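# Upright the enclosure onto its base inside the marked bay

## Task

Get the enclosure resting upright on its base within the marked bay, never letting it spin quickly while moving it. The arm bases are fixed in metres with headings in degrees counter-clockwise from +x: arm1 at x=-0.99 y=+0.32 z=+0.37 heading -2; arm2 at x=-0.98 y=-0.32 z=+0.32 heading +0; arm3 at x=+0.85 y=+0.00 z=+0.60 heading +179. When finished, every gripper must release it and the arms must back away. It counts only if the enclosure stays in place on its own, not if a robot is still holding it there.

## Robot and tools

Robots and cameras. Three identical i2rt Big YAM arms, arm1, arm2 and arm3, each with six joints, a two-finger gripper and a wrist camera. The wrist camera sits above the hand and looks toward the fingertips when joints 1 and 6 are zero and the hand is level and forward. Reach is about 1.0 m from the joint 1 axis. Room cameras are cam_high and cam_low; wrist cameras are arm1_cam_wrist, arm2_cam_wrist, arm3_cam_wrist. arm1 and arm2 stand side by side at x near -0.98, facing +x; arm3 stands opposite at x=+0.85 facing back toward -x.

Frame. One shared scene frame, origin on the floor, +z up. Base headings are measured counter-clockwise from +x. The hand point is midway between the fingertips; the hand z axis runs along the fingers and the fingers close along its y axis.

execute_actions. Argument actions is a list holding a single action or nothing (empty list just reports state and images). The action is an object keyed by robot name; each name holds a joints object of absolute joint targets, never offsets. Keys per arm: joint1_rad, joint2_rad, joint3_rad, joint4_rad, joint5_rad, joint6_rad in radians, and gripper_m in metres (fingertip gap). Ranges: joint1_rad -2.879 to 2.879 (rotation about the foot, positive counter-clockwise seen from above, 0 points along the foot heading); joint2_rad 0 to 3.141 (shoulder, 0 is upper arm back and about level, increasing lifts it up then forward); joint3_rad 0 to 3.019 (elbow, 0 fully folded, increasing opens); joint4_rad -1.692 to 1.57 (hand pitch, positive tips fingers up); joint5_rad -1.57 to 1.57 (hand yaw, positive toward the arm's right); joint6_rad -2.094 to 2.094 (hand roll, positive clockwise viewed from behind); gripper_m 0 to 0.093. Done tolerances: ±0.045, ±0.14, ±0.09, ±0.055, ±0.03, ±0.035 rad and ±0.003 m. All arms named in one action start at once and may finish at different times; each joint has its own speed, so the hand can sweep a wide path. One action lasts at most 15 s. Optional cameras lists which images to return (omit, null or ["all"] for all, [] for none). Any unknown key, bad name or out-of-range value rejects the whole call and nothing moves. Example: {"arm1": {"joints": {"gripper_m": 0.05}}, "arm2": {"joints": {"joint1_rad": 0.3}}}.

wait: seconds from 0 to 10; commands nothing new and returns the same report as an empty action. zoom_image: camera plus region [x0, y0, x1, y1] in pixels of that camera's most recent full image, origin top-left, no larger than 504 by 504; images are 672x504. finished_scene: pass the scene number; it ends the scene irreversibly after the last command is held and reports success. Replying with no tool call ends everything.

Reading results. joint_positions gives current joint values; joint torques are raw drive outputs with per-arm offset, scale and noise, nonzero even in free air, so treat them cautiously. joint_status tells how each commanded motion ended: off_target (stopped short, may still push), contact_stop or time_out (target dropped and joint holds where it stopped; after time_out a joint may keep a target close by and keep pushing, listed in on_its_own), not_followed (a self/inter-arm collision check blocked the arm's joint targets; gripper commands still run, and the blocked targets may be retried on later actions). The line joint command not followed, often with a cause, marks this. on_its_own lists what the arm is doing without being commanded in this call; held at is the held target, not the actual position. Joints or arms omitted from an action may still be driving toward older targets. To relieve a joint that keeps pushing, command its reported position. Tiny target changes may not move a joint. If a result reports a stop, the remaining motion calls in that reply are skipped.

Heat. Holding load or pushing warms motors, even while you are thinking. MOTOR HOT appears from 85 °C; at 100 °C an OVER-TEMPERATURE FAULT makes that arm and gripper go limp and fall until cooled, and unreached keys show limit_stop_at_motor_heat, which means resend the target, not that something was touched.

Timing. The simulation keeps running during your replies, longer replies meaning more elapsed time, while robots hold the last command. Loads held up by a joint slowly sag.

Avoid. Robots pressing hard against each other fails the run; hard arm collisions may too, and the clearance check ignores fingers, gripper housings and wrist cameras and can react late. Robots do not stop on contact and can push very hard. Do not drop, slip, slam or spin the enclosure quickly, and do not knock anything off the work area or to the floor. Occasional brief disturbances may nudge loose objects. Finish with grippers open and arms withdrawn so the enclosure stands unaided.

Each tool is called as name(argument=value, ...) on one line, values as JSON.

## Session

I'll start by looking at the current state.

execute_actions(actions=[])

Scene clock: 0.00 s.
Joint torques (N m, as the arm reports them, + toward a larger angle): no reading
arm1.joint_positions: joint1_rad=-0.325 joint2_rad=+0.457 joint3_rad=+1.358 joint4_rad=-1.152 joint5_rad=+0.168 joint6_rad=+0.134 gripper_m=+0.094
arm1.joint_status: not commanded
arm1.hand: x=-0.8315 y=+0.2294 z=+0.9737 quat_wxyz=(-0.603, -0.244, -0.747, +0.138) (m; scene frame)
arm2.joint_positions: joint1_rad=-0.376 joint2_rad=+0.591 joint3_rad=+1.331 joint4_rad=-1.466 joint5_rad=+0.011 joint6_rad=-0.418 gripper_m=+0.095
arm2.joint_status: not commanded
arm2.hand: x=-0.7776 y=-0.4011 z=+0.8129 quat_wxyz=(-0.370, +0.019, -0.915, +0.160) (m; scene frame)
arm3.joint_positions: joint1_rad=+0.131 joint2_rad=+0.451 joint3_rad=+1.403 joint4_rad=-1.445 joint5_rad=-0.300 joint6_rad=-0.287 gripper_m=+0.095
arm3.joint_status: not commanded
arm3.hand: x=+0.7155 y=-0.0693 z=+1.1597 quat_wxyz=(+0.080, +0.817, +0.244, -0.517) (m; scene frame)
pictures: arm1_cam_wrist, arm2_cam_wrist, arm3_cam_wrist, cam_high, cam_low
Images, in order (width x height): arm1_cam_wrist 672x504, arm2_cam_wrist 672x504, arm3_cam_wrist 672x504, cam_high 672x504, cam_low 672x504.

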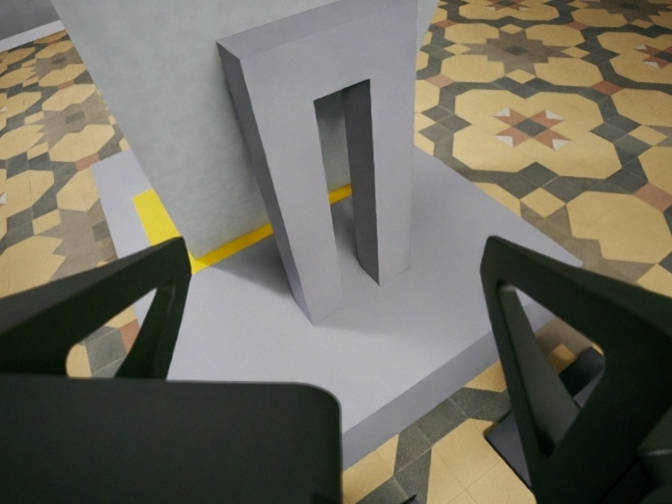

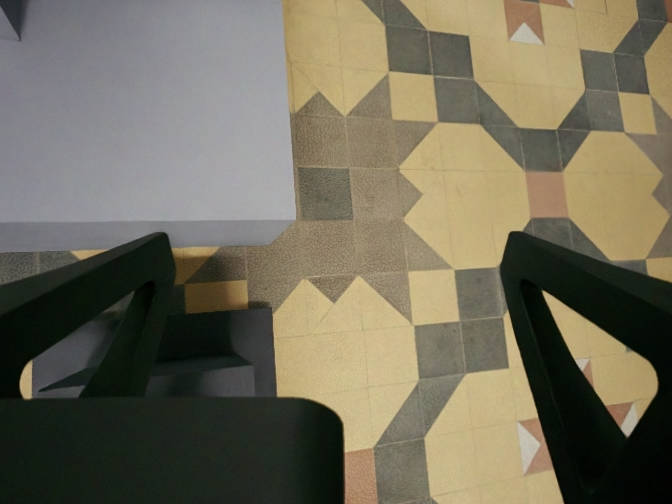

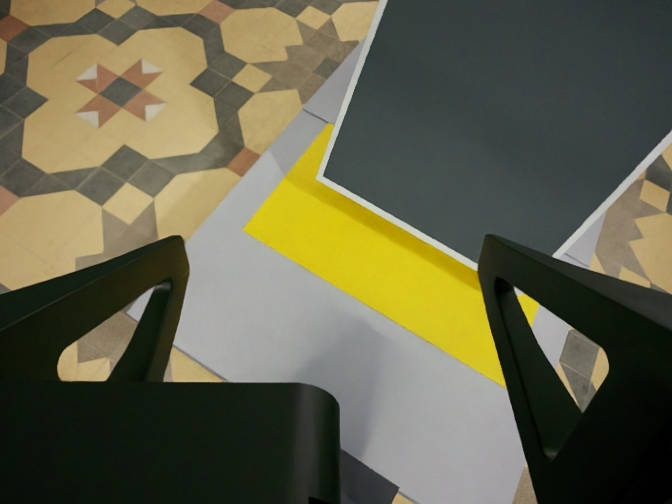

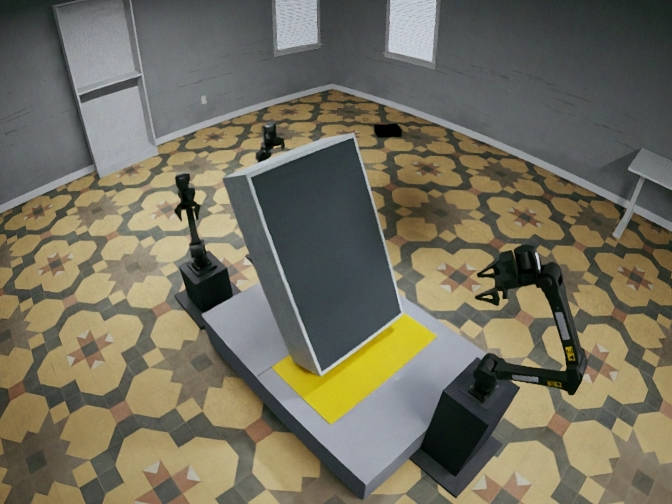

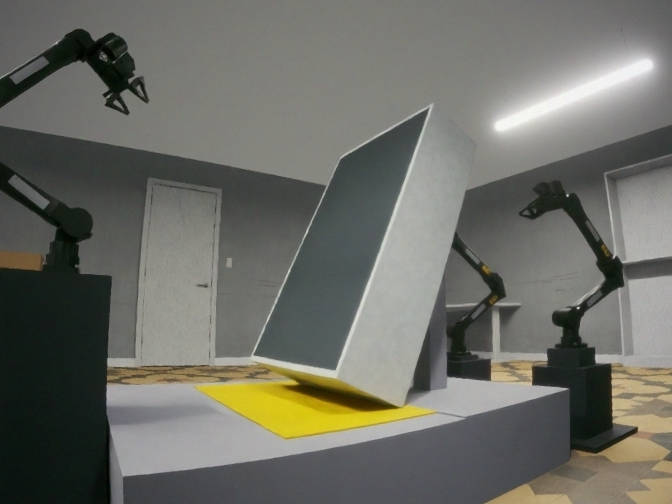

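zoom_image(camera="cam_high", region=[160, 110, 600, 504])

zoom_image(camera="cam_low", region=[168, 80, 672, 480])

Region (160, 110, 600, 504) of cam_high's 672x504 image, scaled by 1.145, with more detail than that image has; it fills the top 451 rows of this view, and the rest is white.

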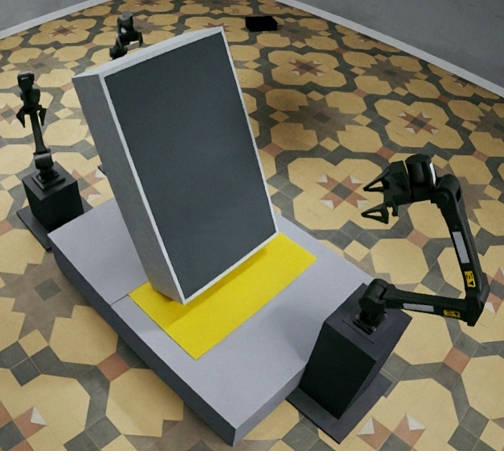

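Region (168, 80, 672, 480) of cam_low's 672x504 image, scaled by 1.000; it fills the top 400 rows of this view, and the rest is white.

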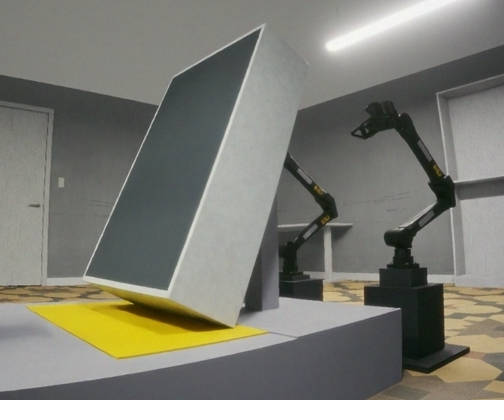

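execute_actions(actions=[{"arm1": {"joints": {"joint1_rad": 0.0, "joint2_rad": 0.6, "joint3_rad": 1.0, "joint4_rad": -0.4, "joint5_rad": 0.0, "joint6_rad": 0.0}}, "arm2": {"joints": {"joint1_rad": 0.0, "joint2_rad": 0.3, "joint3_rad": 0.3, "joint4_rad": 0.0, "joint5_rad": 0.0, "joint6_rad": 0.0}}, "arm3": {"joints": {"joint1_rad": 0.0, "joint2_rad": 1.2, "joint3_rad": 1.2, "joint4_rad": 0.0, "joint5_rad": 0.0, "joint6_rad": 0.0}}}])

Scene clock: 4.83 s.
Joint torques (N m, as the arm reports them, + toward a larger angle): arm1=[ 0.24 -0.28  8.96  2.78 -0.24 -0.14] | arm2=[ 0.21  3.64 12.86  2.2  -0.1   0.15] | arm3=[-0.65 -8.64 12.46  2.81  0.12  0.13]
arm1.joint_positions: joint1_rad=-0.008 joint2_rad=+0.601 joint3_rad=+0.993 joint4_rad=-0.415 joint5_rad=+0.002 joint6_rad=+0.010 gripper_m=+0.094
arm1.joint_status: all done
arm1.hand: x=-0.6469 y=+0.3046 z=+0.9182 quat_wxyz=(-0.702, -0.020, -0.712, +0.016) (m; scene frame)
arm2.joint_positions: joint1_rad=-0.010 joint2_rad=+0.306 joint3_rad=+0.295 joint4_rad=-0.016 joint5_rad=+0.002 joint6_rad=-0.014 gripper_m=+0.095
arm2.joint_status: all done
arm2.hand: x=-0.6672 y=-0.3241 z=+0.6181 quat_wxyz=(-0.692, +0.001, -0.721, +0.007) (m; scene frame)
arm3.joint_positions: joint1_rad=+0.004 joint2_rad=+1.203 joint3_rad=+1.198 joint4_rad=-0.027 joint5_rad=-0.002 joint6_rad=-0.015 gripper_m=+0.095
arm3.joint_status: all done
arm3.hand: x=+0.2742 y=+0.0071 z=+1.1042 quat_wxyz=(-0.013, +0.718, +0.002, -0.696) (m; scene frame)
pictures: arm1_cam_wrist, arm2_cam_wrist, arm3_cam_wrist, cam_high, cam_low
Images, in order (width x height): arm1_cam_wrist 672x504, arm2_cam_wrist 672x504, arm3_cam_wrist 672x504, cam_high 672x504, cam_low 672x504.

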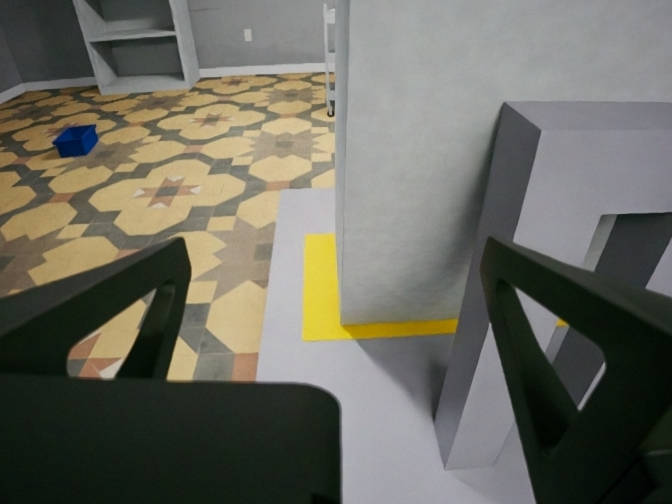

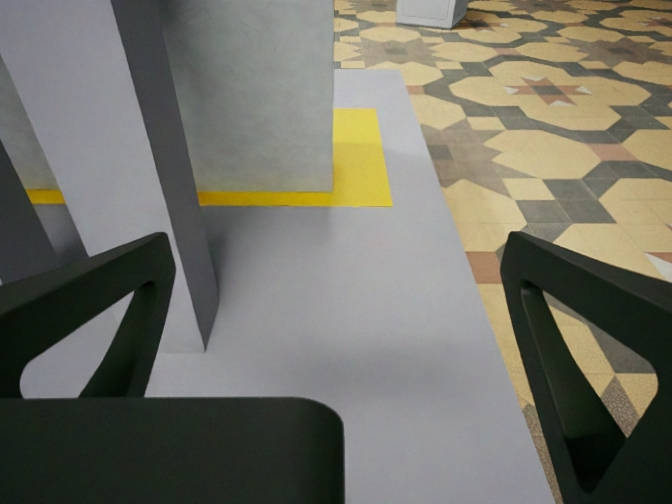

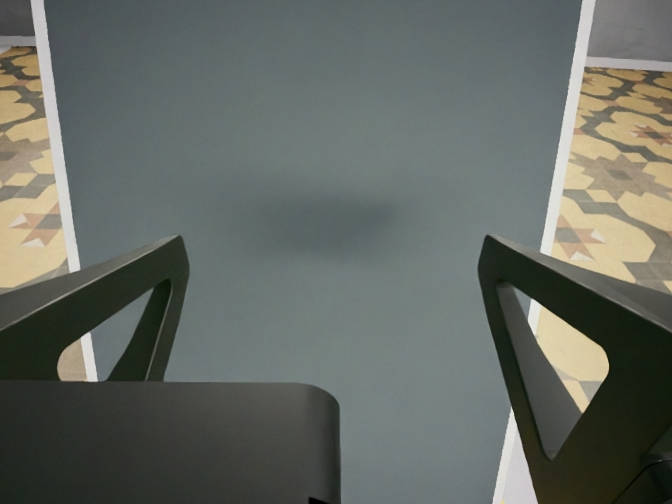

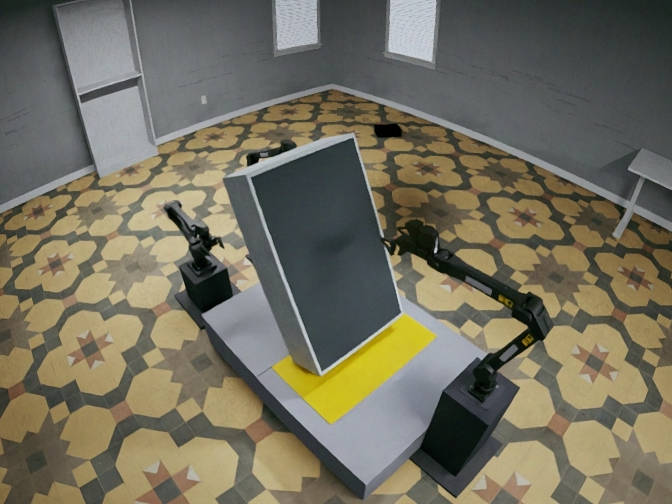

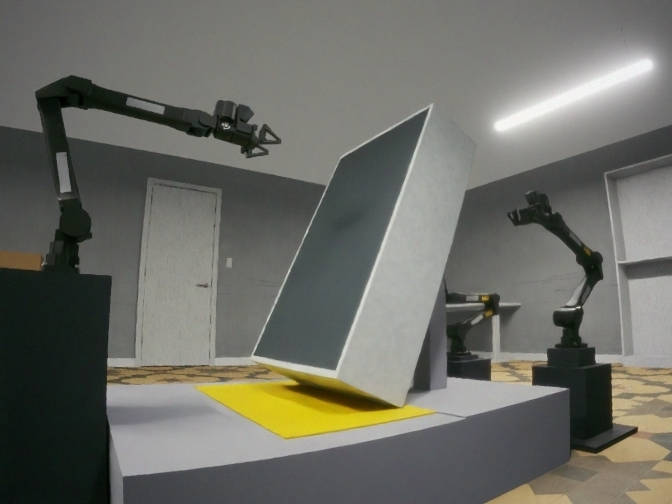

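execute_actions(actions=[{"arm1": {"joints": {"joint1_rad": -0.147, "joint2_rad": 1.023, "joint3_rad": 1.042, "joint4_rad": 0.28, "gripper_m": 0.0}}, "arm2": {"joints": {"joint1_rad": 0.188, "joint2_rad": 0.995, "joint3_rad": 1.024, "joint4_rad": 0.27, "gripper_m": 0.0}}, "arm3": {"joints": {"joint1_rad": 0.03, "joint2_rad": 1.557, "joint3_rad": 1.387, "joint4_rad": -0.03}}}])

Scene clock: 9.67 s.
Joint torques (N m, as the arm reports them, + toward a larger angle): arm1=[-1.68 -7.46 11.79  2.57 -0.18 -0.17] | arm2=[ 0.12 -3.35 18.32  1.87 -0.09  0.14] | arm3=[ -0.04 -15.32  15.17   1.66   0.1    0.13]
arm1.joint_positions: joint1_rad=-0.141 joint2_rad=+1.028 joint3_rad=+1.008 joint4_rad=+0.267 joint5_rad=+0.001 joint6_rad=+0.009 gripper_m=+0.001
arm1.joint_status: all done
arm1.hand: x=-0.4969 y=+0.2301 z=+0.9212 quat_wxyz=(-0.788, -0.058, -0.608, +0.070) (m; scene frame)
arm2.joint_positions: joint1_rad=+0.181 joint2_rad=+0.996 joint3_rad=+0.965 joint4_rad=+0.261 joint5_rad=+0.002 joint6_rad=-0.013 gripper_m=+0.001
arm2.joint_status: all done
arm2.hand: x=-0.4868 y=-0.2325 z=+0.8468 quat_wxyz=(-0.776, +0.059, -0.624, -0.068) (m; scene frame)
arm3.joint_positions: joint1_rad=+0.024 joint2_rad=+1.571 joint3_rad=+1.352 joint4_rad=-0.027 joint5_rad=-0.002 joint6_rad=-0.014 gripper_m=+0.095
arm3.joint_status: all done
arm3.hand: x=+0.1497 y=-0.0036 z=+0.9719 quat_wxyz=(-0.006, +0.788, +0.009, -0.615) (m; scene frame)
pictures: arm1_cam_wrist, arm2_cam_wrist, arm3_cam_wrist, cam_high, cam_low
Images, in order (width x height): arm1_cam_wrist 672x504, arm2_cam_wrist 672x504, arm3_cam_wrist 672x504, cam_high 672x504, cam_low 672x504.

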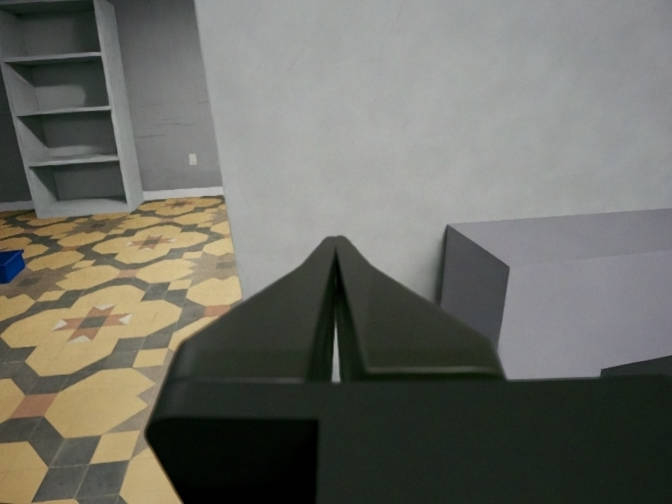

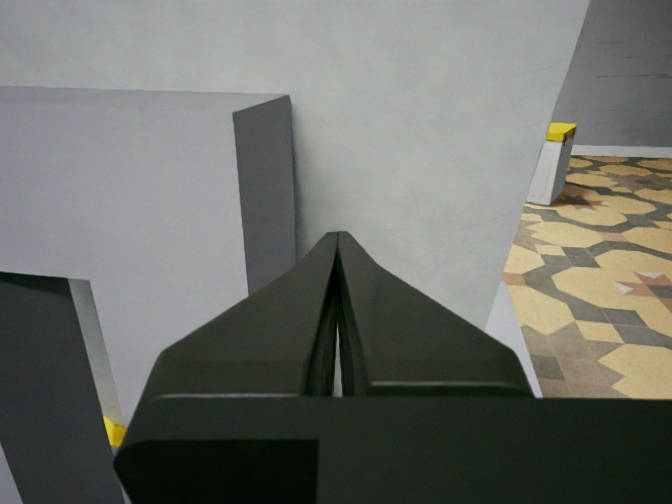

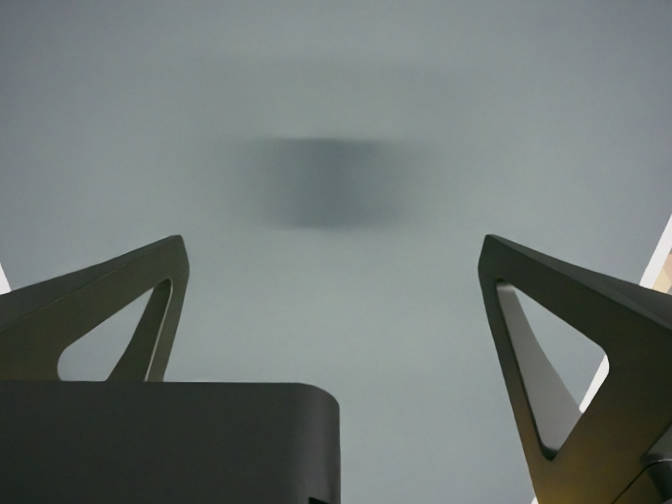

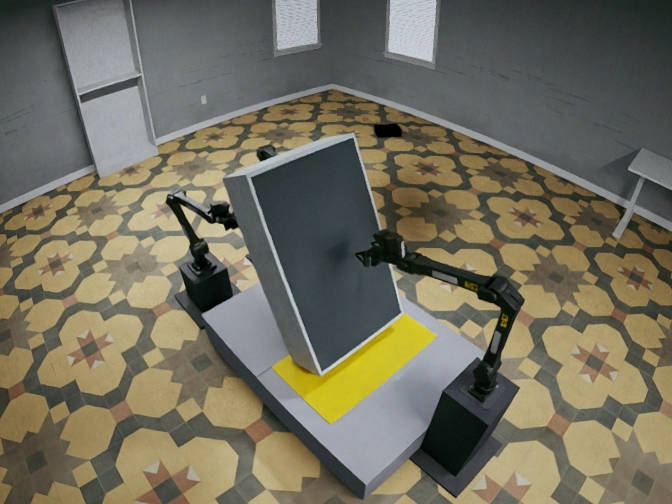

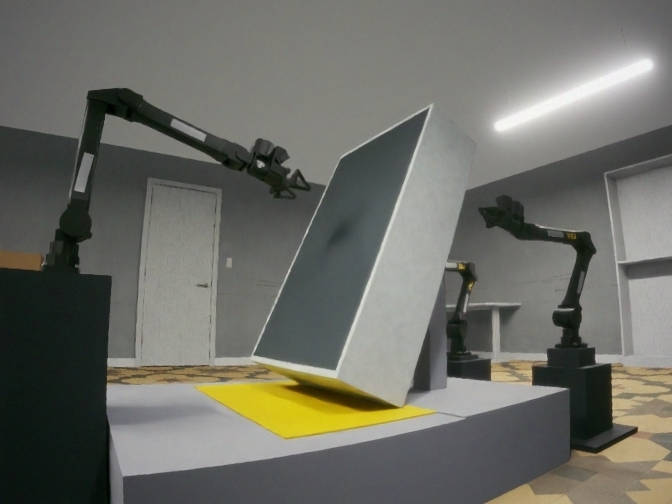

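execute_actions(actions=[], cameras=[])

Scene clock: 10.13 s.
Joint torques (N m, as the arm reports them, + toward a larger angle): arm1=[-1.45 -8.62 11.45  2.69 -0.23 -0.11] | arm2=[ 0.14 -3.54 18.29  1.86 -0.08  0.15] | arm3=[  0.01 -15.2   15.34   1.65   0.1    0.12]
arm1.joint_positions: joint1_rad=-0.141 joint2_rad=+1.028 joint3_rad=+1.008 joint4_rad=+0.267 joint5_rad=+0.001 joint6_rad=+0.009 gripper_m=+0.001
arm1.joint_status: all done
arm1.hand: x=-0.4969 y=+0.2301 z=+0.9212 quat_wxyz=(-0.788, -0.058, -0.608, +0.070) (m; scene frame)
arm2.joint_positions: joint1_rad=+0.181 joint2_rad=+0.996 joint3_rad=+0.965 joint4_rad=+0.261 joint5_rad=+0.002 joint6_rad=-0.013 gripper_m=+0.001
arm2.joint_status: all done
arm2.hand: x=-0.4868 y=-0.2325 z=+0.8468 quat_wxyz=(-0.776, +0.059, -0.624, -0.068) (m; scene frame)
arm3.joint_positions: joint1_rad=+0.024 joint2_rad=+1.571 joint3_rad=+1.352 joint4_rad=-0.027 joint5_rad=-0.002 joint6_rad=-0.014 gripper_m=+0.095
arm3.joint_status: all done
arm3.hand: x=+0.1497 y=-0.0036 z=+0.9719 quat_wxyz=(-0.006, +0.788, +0.009, -0.615) (m; scene frame)
pictures: none
No camera images: the call's "cameras" was empty. Leave "cameras" out to get every camera's image.

execute_actions(actions=[{"arm1": {"joints": {"joint1_rad": -0.108, "joint2_rad": 1.314, "joint3_rad": 1.19, "joint4_rad": 0.51}}, "arm2": {"joints": {"joint1_rad": 0.15, "joint2_rad": 1.276, "joint3_rad": 1.31, "joint4_rad": 0.378}}, "arm3": {"joints": {"joint1_rad": 0.03, "joint2_rad": 1.84, "joint3_rad": 1.77, "joint4_rad": -0.197}}}])

Scene clock: 11.97 s.
Joint torques (N m, as the arm reports them, + toward a larger angle): arm1=[ -0.46 -13.03  10.96   2.56  -0.15  -0.04] | arm2=[-1.58 -8.05 17.97  1.88 -0.08  0.14] | arm3=[  0.   -18.08  17.62   1.08   0.09   0.13]
arm1.joint_positions: joint1_rad=-0.118 joint2_rad=+1.322 joint3_rad=+1.162 joint4_rad=+0.497 joint5_rad=+0.001 joint6_rad=+0.009 gripper_m=+0.001
arm1.joint_status: all done
arm1.hand: x=-0.3970 y=+0.2259 z=+0.9142 quat_wxyz=(-0.816, -0.048, -0.573, +0.063) (m; scene frame)
arm2.joint_positions: joint1_rad=+0.162 joint2_rad=+1.281 joint3_rad=+1.253 joint4_rad=+0.367 joint5_rad=+0.002 joint6_rad=-0.013 gripper_m=+0.001
arm2.joint_status: all done
arm2.hand: x=-0.3875 y=-0.2258 z=+0.9001 quat_wxyz=(-0.810, +0.049, -0.581, -0.063) (m; scene frame)
arm3.joint_positions: joint1_rad=+0.024 joint2_rad=+1.830 joint3_rad=+1.711 joint4_rad=-0.180 joint5_rad=-0.002 joint6_rad=-0.014 gripper_m=+0.095
arm3.joint_status: all done
arm3.hand: x=+0.0520 y=-0.0037 z=+0.9671 quat_wxyz=(-0.006, +0.804, +0.009, -0.594) (m; scene frame)
pictures: arm1_cam_wrist, arm2_cam_wrist, arm3_cam_wrist, cam_high, cam_low
Images, in order (width x height): arm1_cam_wrist 672x504, arm2_cam_wrist 672x504, arm3_cam_wrist 672x504, cam_high 672x504, cam_low 672x504.

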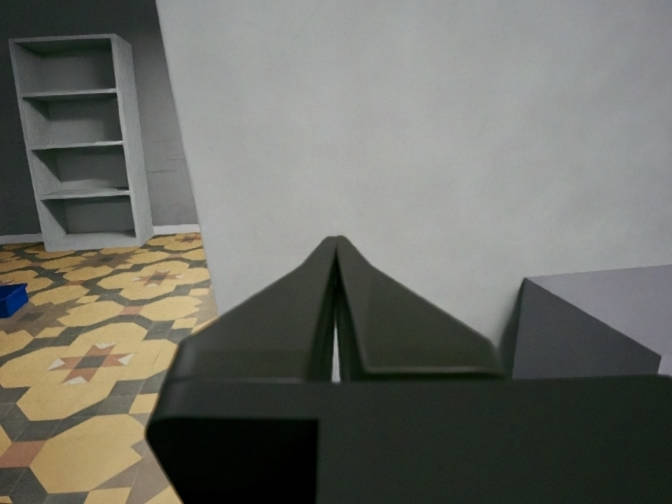

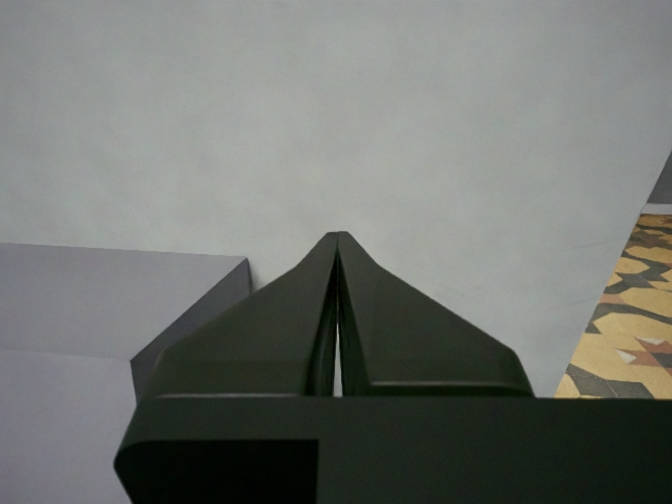

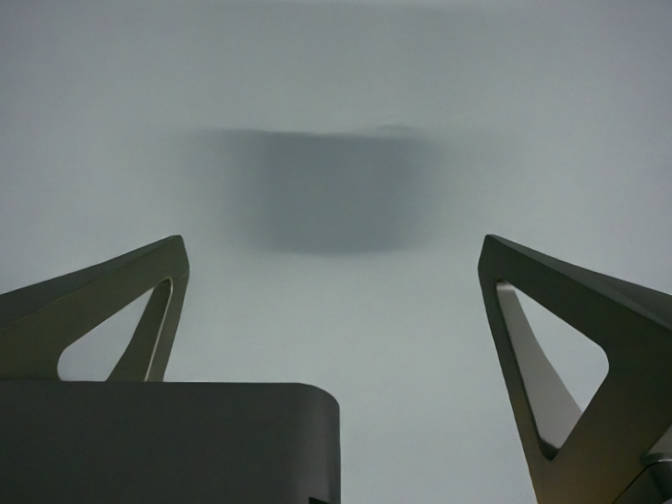

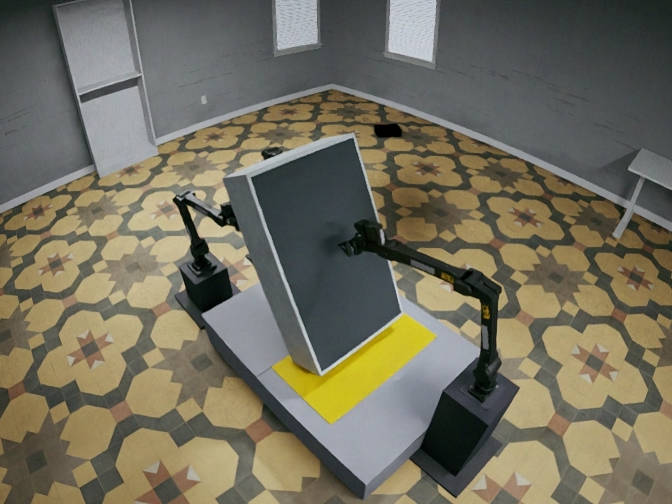

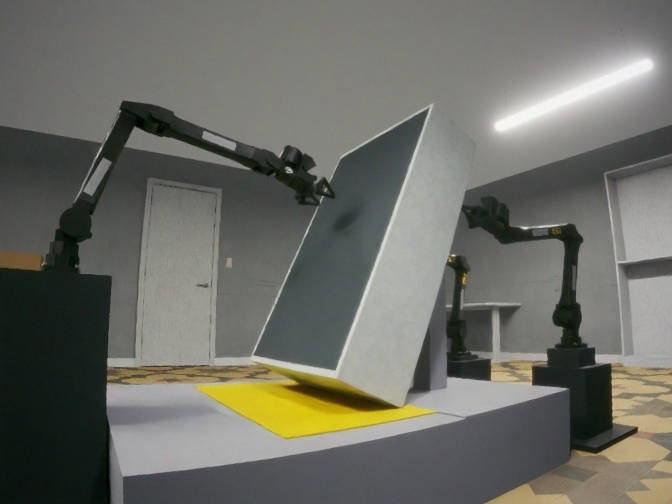

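execute_actions(actions=[{"arm1": {"joints": {"joint2_rad": 1.386, "joint3_rad": 1.268}}, "arm2": {"joints": {"joint2_rad": 1.326, "joint3_rad": 1.39}}}], cameras=["cam_low", "cam_high"])

Scene clock: 14.40 s.
Joint torques (N m, as the arm reports them, + toward a larger angle): arm1=[  0.97 -12.3   12.61   2.51  -0.12  -0.1 ] | arm2=[-1.63 -6.98 17.52  1.81 -0.09  0.15] | arm3=[  0.09 -18.02  17.7    1.08   0.1    0.14]
arm1.joint_positions: joint1_rad=-0.118 joint2_rad=+1.367 joint3_rad=+1.219 joint4_rad=+0.497 joint5_rad=+0.001 joint6_rad=+0.009 gripper_m=+0.001
arm1.joint_status: all done
arm1.hand: x=-0.3804 y=+0.2233 z=+0.9229 quat_wxyz=(-0.819, -0.047, -0.568, +0.063) (m; scene frame)
arm2.joint_positions: joint1_rad=+0.162 joint2_rad=+1.314 joint3_rad=+1.337 joint4_rad=+0.367 joint5_rad=+0.002 joint6_rad=-0.013 gripper_m=+0.001
arm2.joint_status: all done
arm2.hand: x=-0.3790 y=-0.2246 z=+0.9325 quat_wxyz=(-0.825, +0.047, -0.560, -0.064) (m; scene frame)
arm3.joint_positions: joint1_rad=+0.024 joint2_rad=+1.830 joint3_rad=+1.711 joint4_rad=-0.180 joint5_rad=-0.002 joint6_rad=-0.014 gripper_m=+0.095
arm3.joint_status: not commanded
arm3.hand: x=+0.0520 y=-0.0037 z=+0.9671 quat_wxyz=(-0.006, +0.804, +0.009, -0.594) (m; scene frame)
pictures: cam_high, cam_low
Images, in order (width x height): cam_high 672x504, cam_low 672x504.

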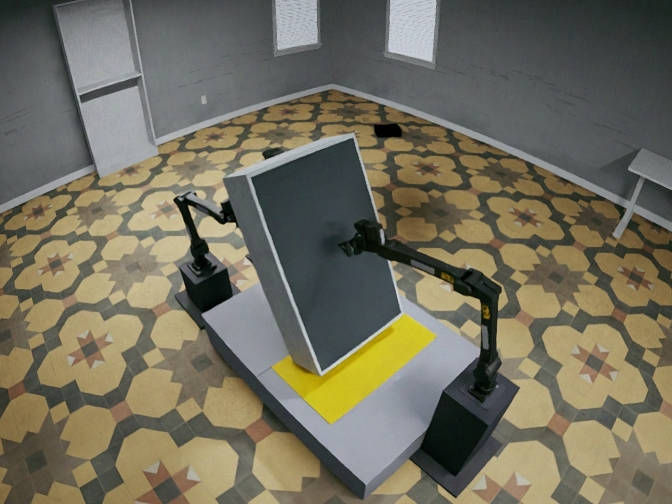

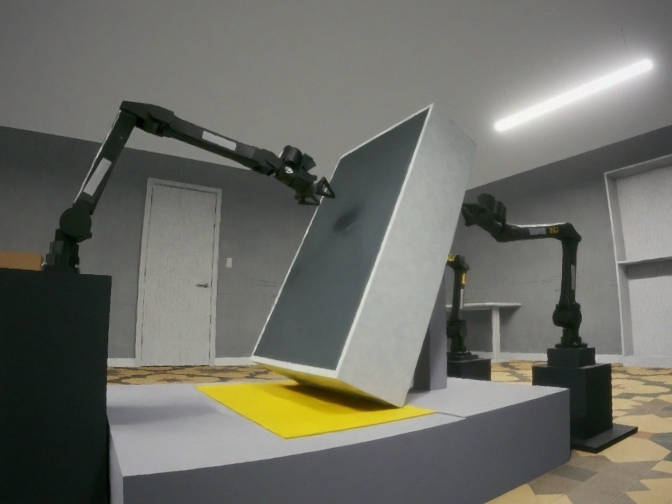

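execute_actions(actions=[{"arm3": {"joints": {"joint2_rad": 2.08, "joint3_rad": 2.15, "joint4_rad": -0.319}}}], cameras=["cam_low", "cam_high", "arm3_cam_wrist"])

Scene clock: 16.07 s.
Joint torques (N m, as the arm reports them, + toward a larger angle): arm1=[ -0.96 -12.04  12.36   2.5   -0.18  -0.13] | arm2=[-1.63 -6.93 17.49  1.82 -0.09  0.15] | arm3=[ -0.02 -21.63  17.58   1.15   0.11   0.13]
arm1.joint_positions: joint1_rad=-0.118 joint2_rad=+1.367 joint3_rad=+1.219 joint4_rad=+0.497 joint5_rad=+0.001 joint6_rad=+0.009 gripper_m=+0.001
arm1.joint_status: not commanded
arm1.hand: x=-0.3804 y=+0.2233 z=+0.9229 quat_wxyz=(-0.819, -0.047, -0.568, +0.063) (m; scene frame)
arm2.joint_positions: joint1_rad=+0.162 joint2_rad=+1.314 joint3_rad=+1.337 joint4_rad=+0.367 joint5_rad=+0.002 joint6_rad=-0.013 gripper_m=+0.001
arm2.joint_status: not commanded
arm2.hand: x=-0.3790 y=-0.2246 z=+0.9325 quat_wxyz=(-0.825, +0.047, -0.560, -0.064) (m; scene frame)
arm3.joint_positions: joint1_rad=+0.024 joint2_rad=+2.068 joint3_rad=+2.093 joint4_rad=-0.303 joint5_rad=-0.002 joint6_rad=-0.014 gripper_m=+0.095
arm3.joint_status: all done
arm3.hand: x=-0.0298 y=-0.0039 z=+0.9788 quat_wxyz=(-0.006, +0.798, +0.009, -0.603) (m; scene frame)
pictures: arm3_cam_wrist, cam_high, cam_low
Images, in order (width x height): arm3_cam_wrist 672x504, cam_high 672x504, cam_low 672x504.

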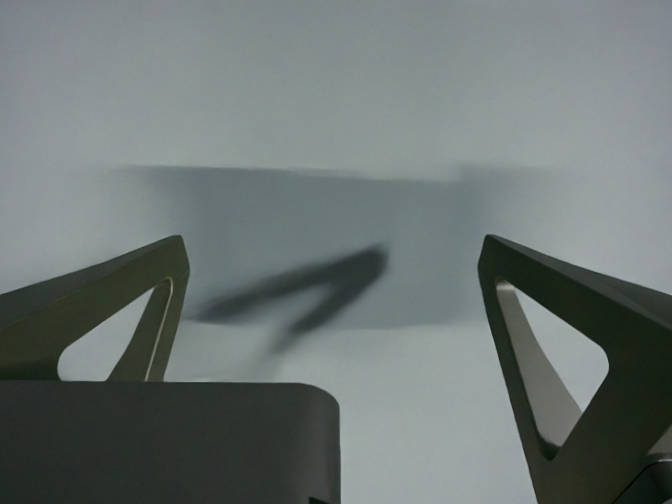

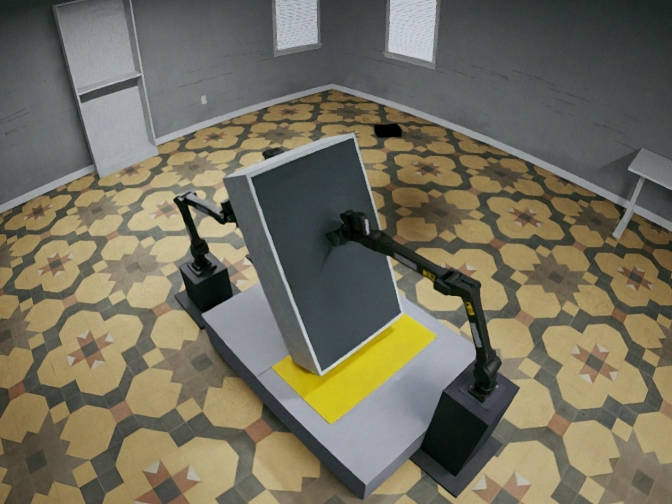

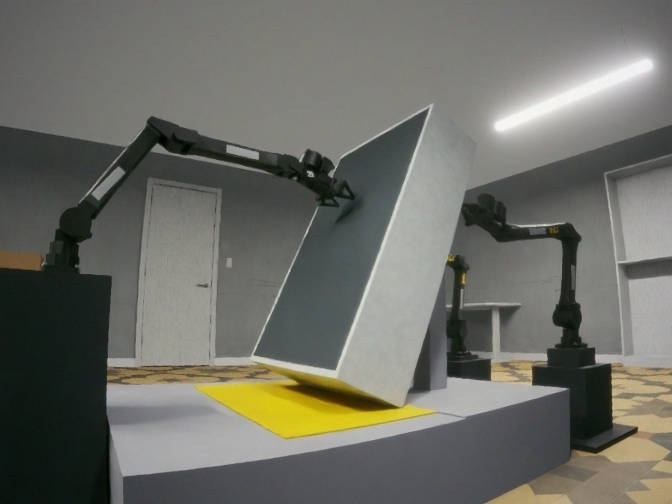

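execute_actions(actions=[{"arm1": {"joints": {"joint2_rad": 1.466, "joint3_rad": 1.361}}, "arm2": {"joints": {"joint2_rad": 1.406, "joint3_rad": 1.474}}}], cameras=["cam_low", "cam_high", "arm3_cam_wrist"])

Scene clock: 17.20 s.
Joint torques (N m, as the arm reports them, + toward a larger angle): arm1=[  0.03 -12.63  12.97   2.14  -0.24  -0.14] | arm2=[-1.53 -7.45 17.6   1.71  0.    0.15] | arm3=[  0.   -21.73  17.6    1.13   0.1    0.13]
arm1.joint_positions: joint1_rad=-0.118 joint2_rad=+1.442 joint3_rad=+1.308 joint4_rad=+0.500 joint5_rad=+0.002 joint6_rad=+0.009 gripper_m=+0.001
arm1.joint_status: all done
arm1.hand: x=-0.3527 y=+0.2186 z=+0.9320 quat_wxyz=(-0.824, -0.047, -0.561, +0.064) (m; scene frame)
arm2.joint_positions: joint1_rad=+0.162 joint2_rad=+1.387 joint3_rad=+1.420 joint4_rad=+0.369 joint5_rad=-0.001 joint6_rad=-0.013 gripper_m=+0.001
arm2.joint_status: all done
arm2.hand: x=-0.3524 y=-0.2199 z=+0.9394 quat_wxyz=(-0.828, +0.047, -0.555, -0.065) (m; scene frame)
arm3.joint_positions: joint1_rad=+0.024 joint2_rad=+2.068 joint3_rad=+2.093 joint4_rad=-0.303 joint5_rad=-0.002 joint6_rad=-0.014 gripper_m=+0.095
arm3.joint_status: not commanded
arm3.hand: x=-0.0298 y=-0.0039 z=+0.9788 quat_wxyz=(-0.006, +0.798, +0.009, -0.603) (m; scene frame)
pictures: arm3_cam_wrist, cam_high, cam_low
Images, in order (width x height): arm3_cam_wrist 672x504, cam_high 672x504, cam_low 672x504.

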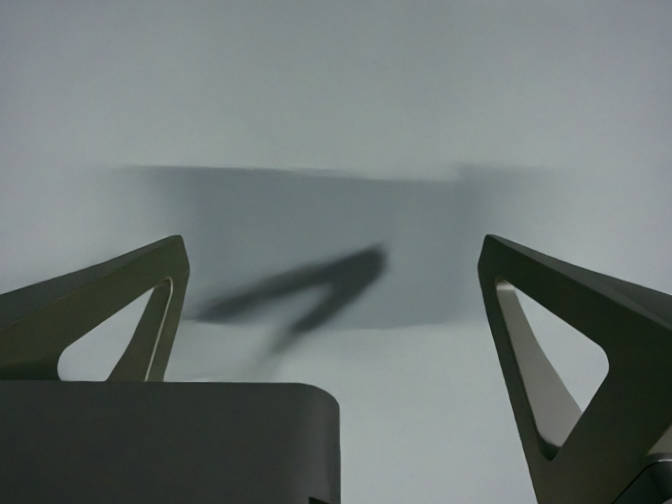

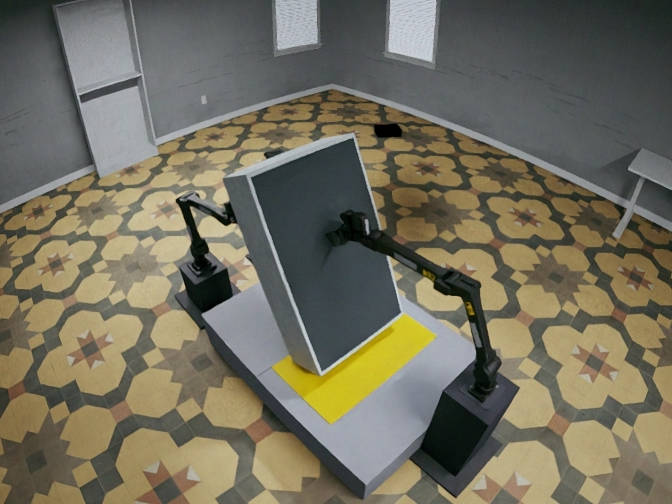

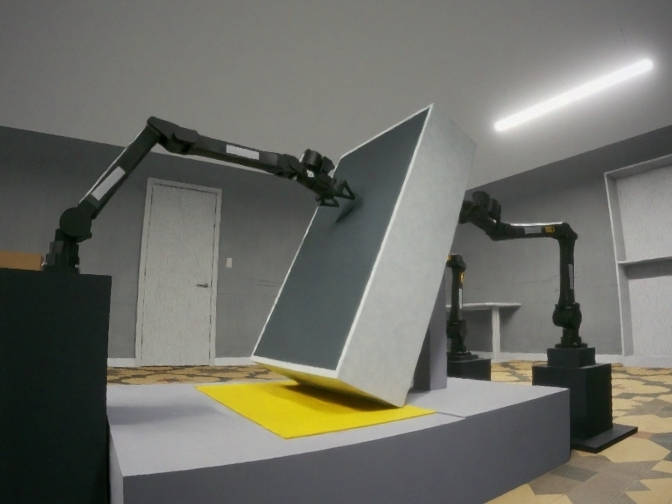

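execute_actions(actions=[{"arm1": {"joints": {"joint2_rad": 1.545, "joint3_rad": 1.45}}, "arm2": {"joints": {"joint2_rad": 1.484, "joint3_rad": 1.553}}}], cameras=["cam_low", "cam_high", "arm3_cam_wrist", "arm1_cam_wrist"])

Scene clock: 18.37 s.
Joint torques (N m, as the arm reports them, + toward a larger angle): arm1=[ -0.75 -13.    12.97   2.26  -0.12  -0.2 ] | arm2=[-1.32 -8.09 17.69  1.71 -0.03  0.14] | arm3=[  0.02 -21.6   17.63   1.11   0.09   0.13]
arm1.joint_positions: joint1_rad=-0.115 joint2_rad=+1.510 joint3_rad=+1.391 joint4_rad=+0.503 joint5_rad=-0.001 joint6_rad=+0.009 gripper_m=+0.001
arm1.joint_status: all done
arm1.hand: x=-0.3278 y=+0.2170 z=+0.9400 quat_wxyz=(-0.829, -0.044, -0.553, +0.062) (m; scene frame)
arm2.joint_positions: joint1_rad=+0.160 joint2_rad=+1.461 joint3_rad=+1.498 joint4_rad=+0.369 joint5_rad=+0.000 joint6_rad=-0.013 gripper_m=+0.001
arm2.joint_status: all done
arm2.hand: x=-0.3243 y=-0.2169 z=+0.9405 quat_wxyz=(-0.829, +0.046, -0.554, -0.064) (m; scene frame)
arm3.joint_positions: joint1_rad=+0.024 joint2_rad=+2.068 joint3_rad=+2.093 joint4_rad=-0.303 joint5_rad=-0.001 joint6_rad=-0.014 gripper_m=+0.095
arm3.joint_status: not commanded
arm3.hand: x=-0.0298 y=-0.0039 z=+0.9788 quat_wxyz=(-0.006, +0.798, +0.009, -0.603) (m; scene frame)
pictures: arm1_cam_wrist, arm3_cam_wrist, cam_high, cam_low
Images, in order (width x height): arm1_cam_wrist 672x504, arm3_cam_wrist 672x504, cam_high 672x504, cam_low 672x504.

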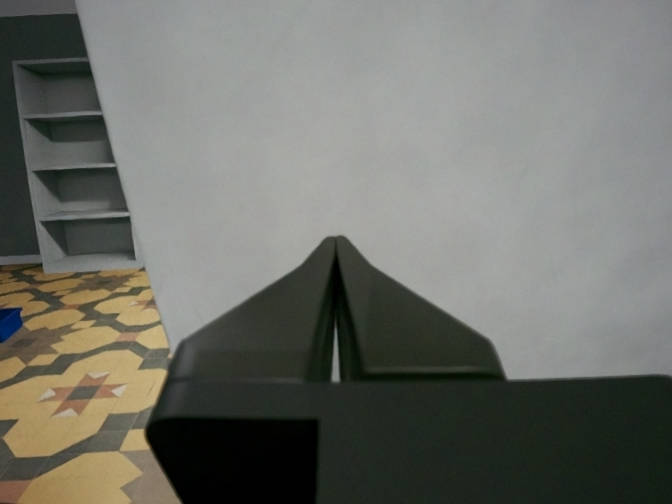

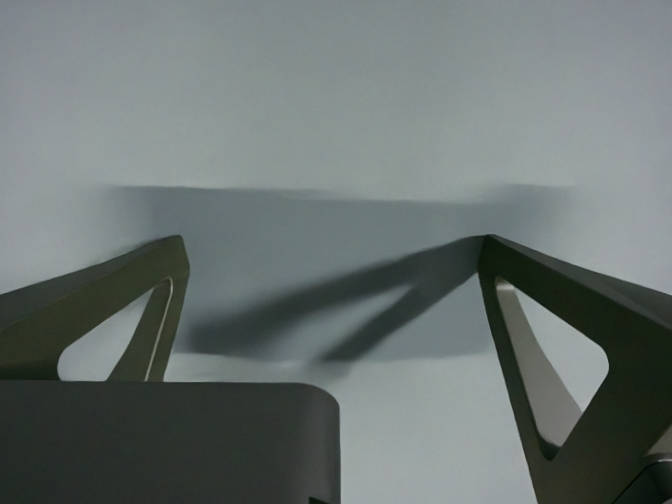

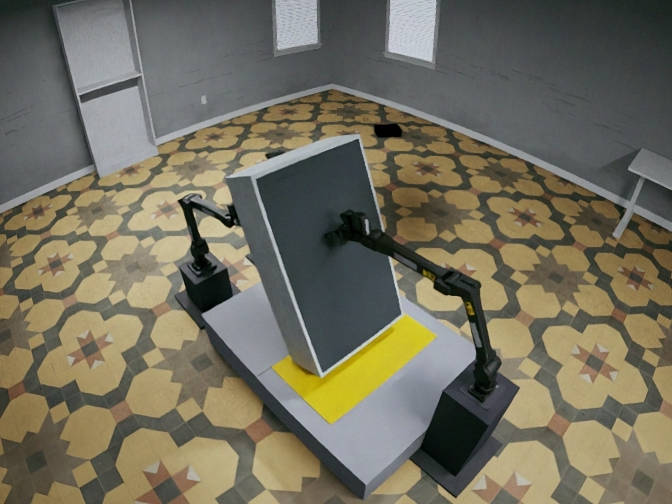

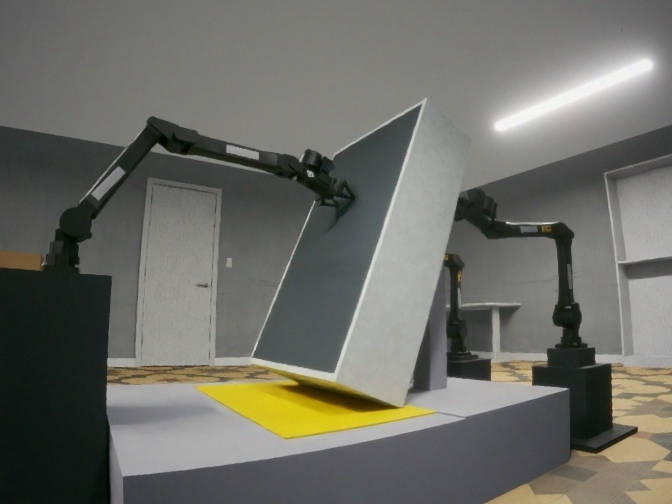

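execute_actions(actions=[{"arm1": {"joints": {"joint2_rad": 1.625, "joint3_rad": 1.543}}, "arm2": {"joints": {"joint2_rad": 1.564, "joint3_rad": 1.636}}, "arm3": {"joints": {"joint2_rad": 1.955, "joint3_rad": 1.93, "joint4_rad": -0.246}}}], cameras=["cam_low", "cam_high", "arm3_cam_wrist"])

Scene clock: 21.13 s.
Joint torques (N m, as the arm reports them, + toward a larger angle): arm1=[ -1.36 -15.88  12.68   2.01  -0.11  -0.15] | arm2=[ -1.05 -11.05  17.32   1.74  -0.14   0.14] | arm3=[ -0.05 -21.28  11.12   2.73  -0.03   0.12]
arm1.joint_positions: joint1_rad=-0.114 joint2_rad=+1.604 joint3_rad=+1.493 joint4_rad=+0.505 joint5_rad=-0.001 joint6_rad=+0.009 gripper_m=+0.001
arm1.joint_status: all done
arm1.hand: x=-0.2927 y=+0.2129 z=+0.9395 quat_wxyz=(-0.832, -0.043, -0.550, +0.061) (m; scene frame)
arm2.joint_positions: joint1_rad=+0.156 joint2_rad=+1.556 joint3_rad=+1.585 joint4_rad=+0.369 joint5_rad=+0.003 joint6_rad=-0.013 gripper_m=+0.001
arm2.joint_status: all done
arm2.hand: x=-0.2875 y=-0.2139 z=+0.9311 quat_wxyz=(-0.827, +0.044, -0.557, -0.061) (m; scene frame)
arm3.joint_positions: joint1_rad=+0.024 joint2_rad=+1.958 joint3_rad=+1.942 joint4_rad=-0.271 joint5_rad=+0.002 joint6_rad=-0.012 gripper_m=+0.095
arm3.joint_status: all done
arm3.hand: x=+0.0053 y=-0.0033 z=+0.9856 quat_wxyz=(-0.007, +0.801, +0.007, -0.599) (m; scene frame)
pictures: arm3_cam_wrist, cam_high, cam_low
Images, in order (width x height): arm3_cam_wrist 672x504, cam_high 672x504, cam_low 672x504.

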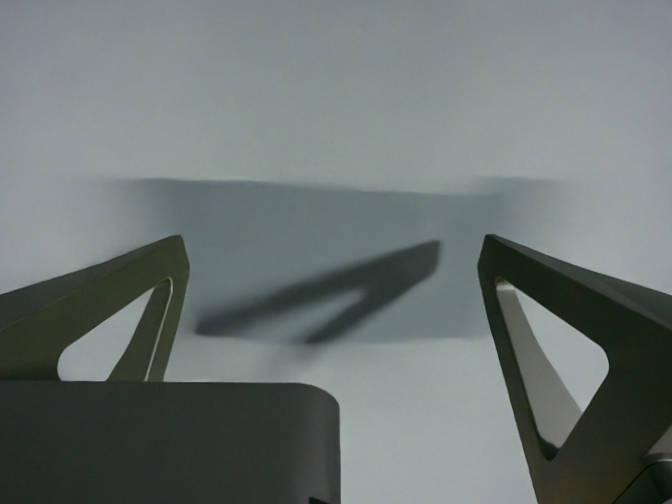

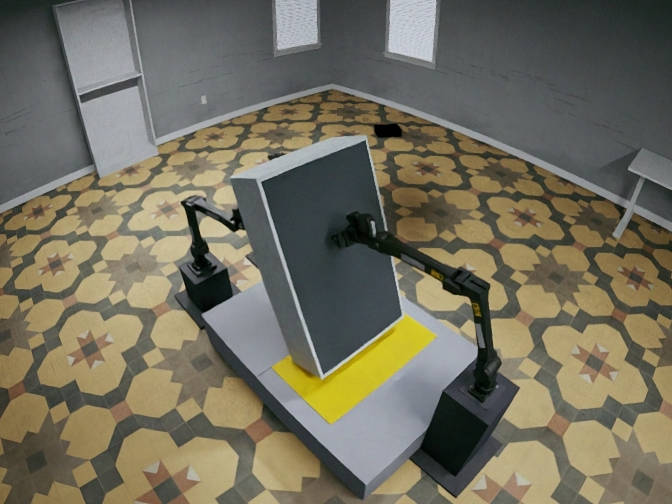

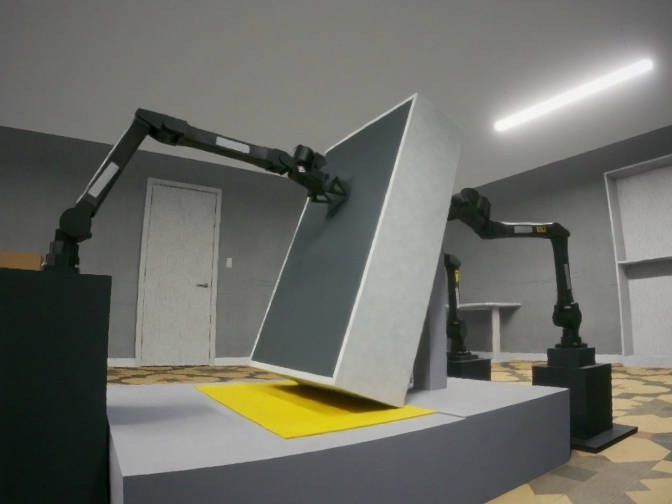

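execute_actions(actions=[], cameras=["arm3_cam_wrist"])

Scene clock: 21.27 s.
Joint torques (N m, as the arm reports them, + toward a larger angle): arm1=[ -0.17 -16.84  12.61   1.77  -0.12  -0.13] | arm2=[ -0.94 -10.99  17.35   1.73  -0.13   0.14] | arm3=[  0.   -21.22  11.12   2.73  -0.03   0.11]
arm1.joint_positions: joint1_rad=-0.114 joint2_rad=+1.604 joint3_rad=+1.493 joint4_rad=+0.505 joint5_rad=-0.001 joint6_rad=+0.009 gripper_m=+0.001
arm1.joint_status: all done
arm1.hand: x=-0.2927 y=+0.2129 z=+0.9395 quat_wxyz=(-0.832, -0.043, -0.550, +0.061) (m; scene frame)
arm2.joint_positions: joint1_rad=+0.156 joint2_rad=+1.556 joint3_rad=+1.585 joint4_rad=+0.369 joint5_rad=+0.003 joint6_rad=-0.013 gripper_m=+0.001
arm2.joint_status: all done
arm2.hand: x=-0.2875 y=-0.2139 z=+0.9311 quat_wxyz=(-0.827, +0.044, -0.557, -0.061) (m; scene frame)
arm3.joint_positions: joint1_rad=+0.024 joint2_rad=+1.958 joint3_rad=+1.942 joint4_rad=-0.271 joint5_rad=+0.002 joint6_rad=-0.012 gripper_m=+0.095
arm3.joint_status: all done
arm3.hand: x=+0.0053 y=-0.0033 z=+0.9856 quat_wxyz=(-0.007, +0.801, +0.007, -0.599) (m; scene frame)
pictures: arm3_cam_wrist
Images, in order (width x height): arm3_cam_wrist 672x504.

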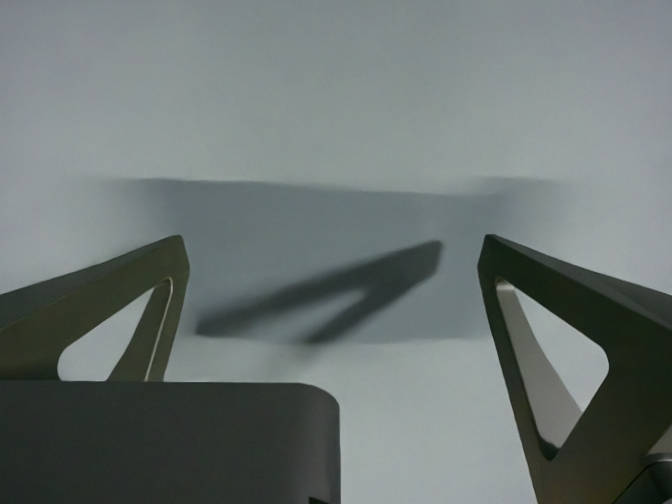

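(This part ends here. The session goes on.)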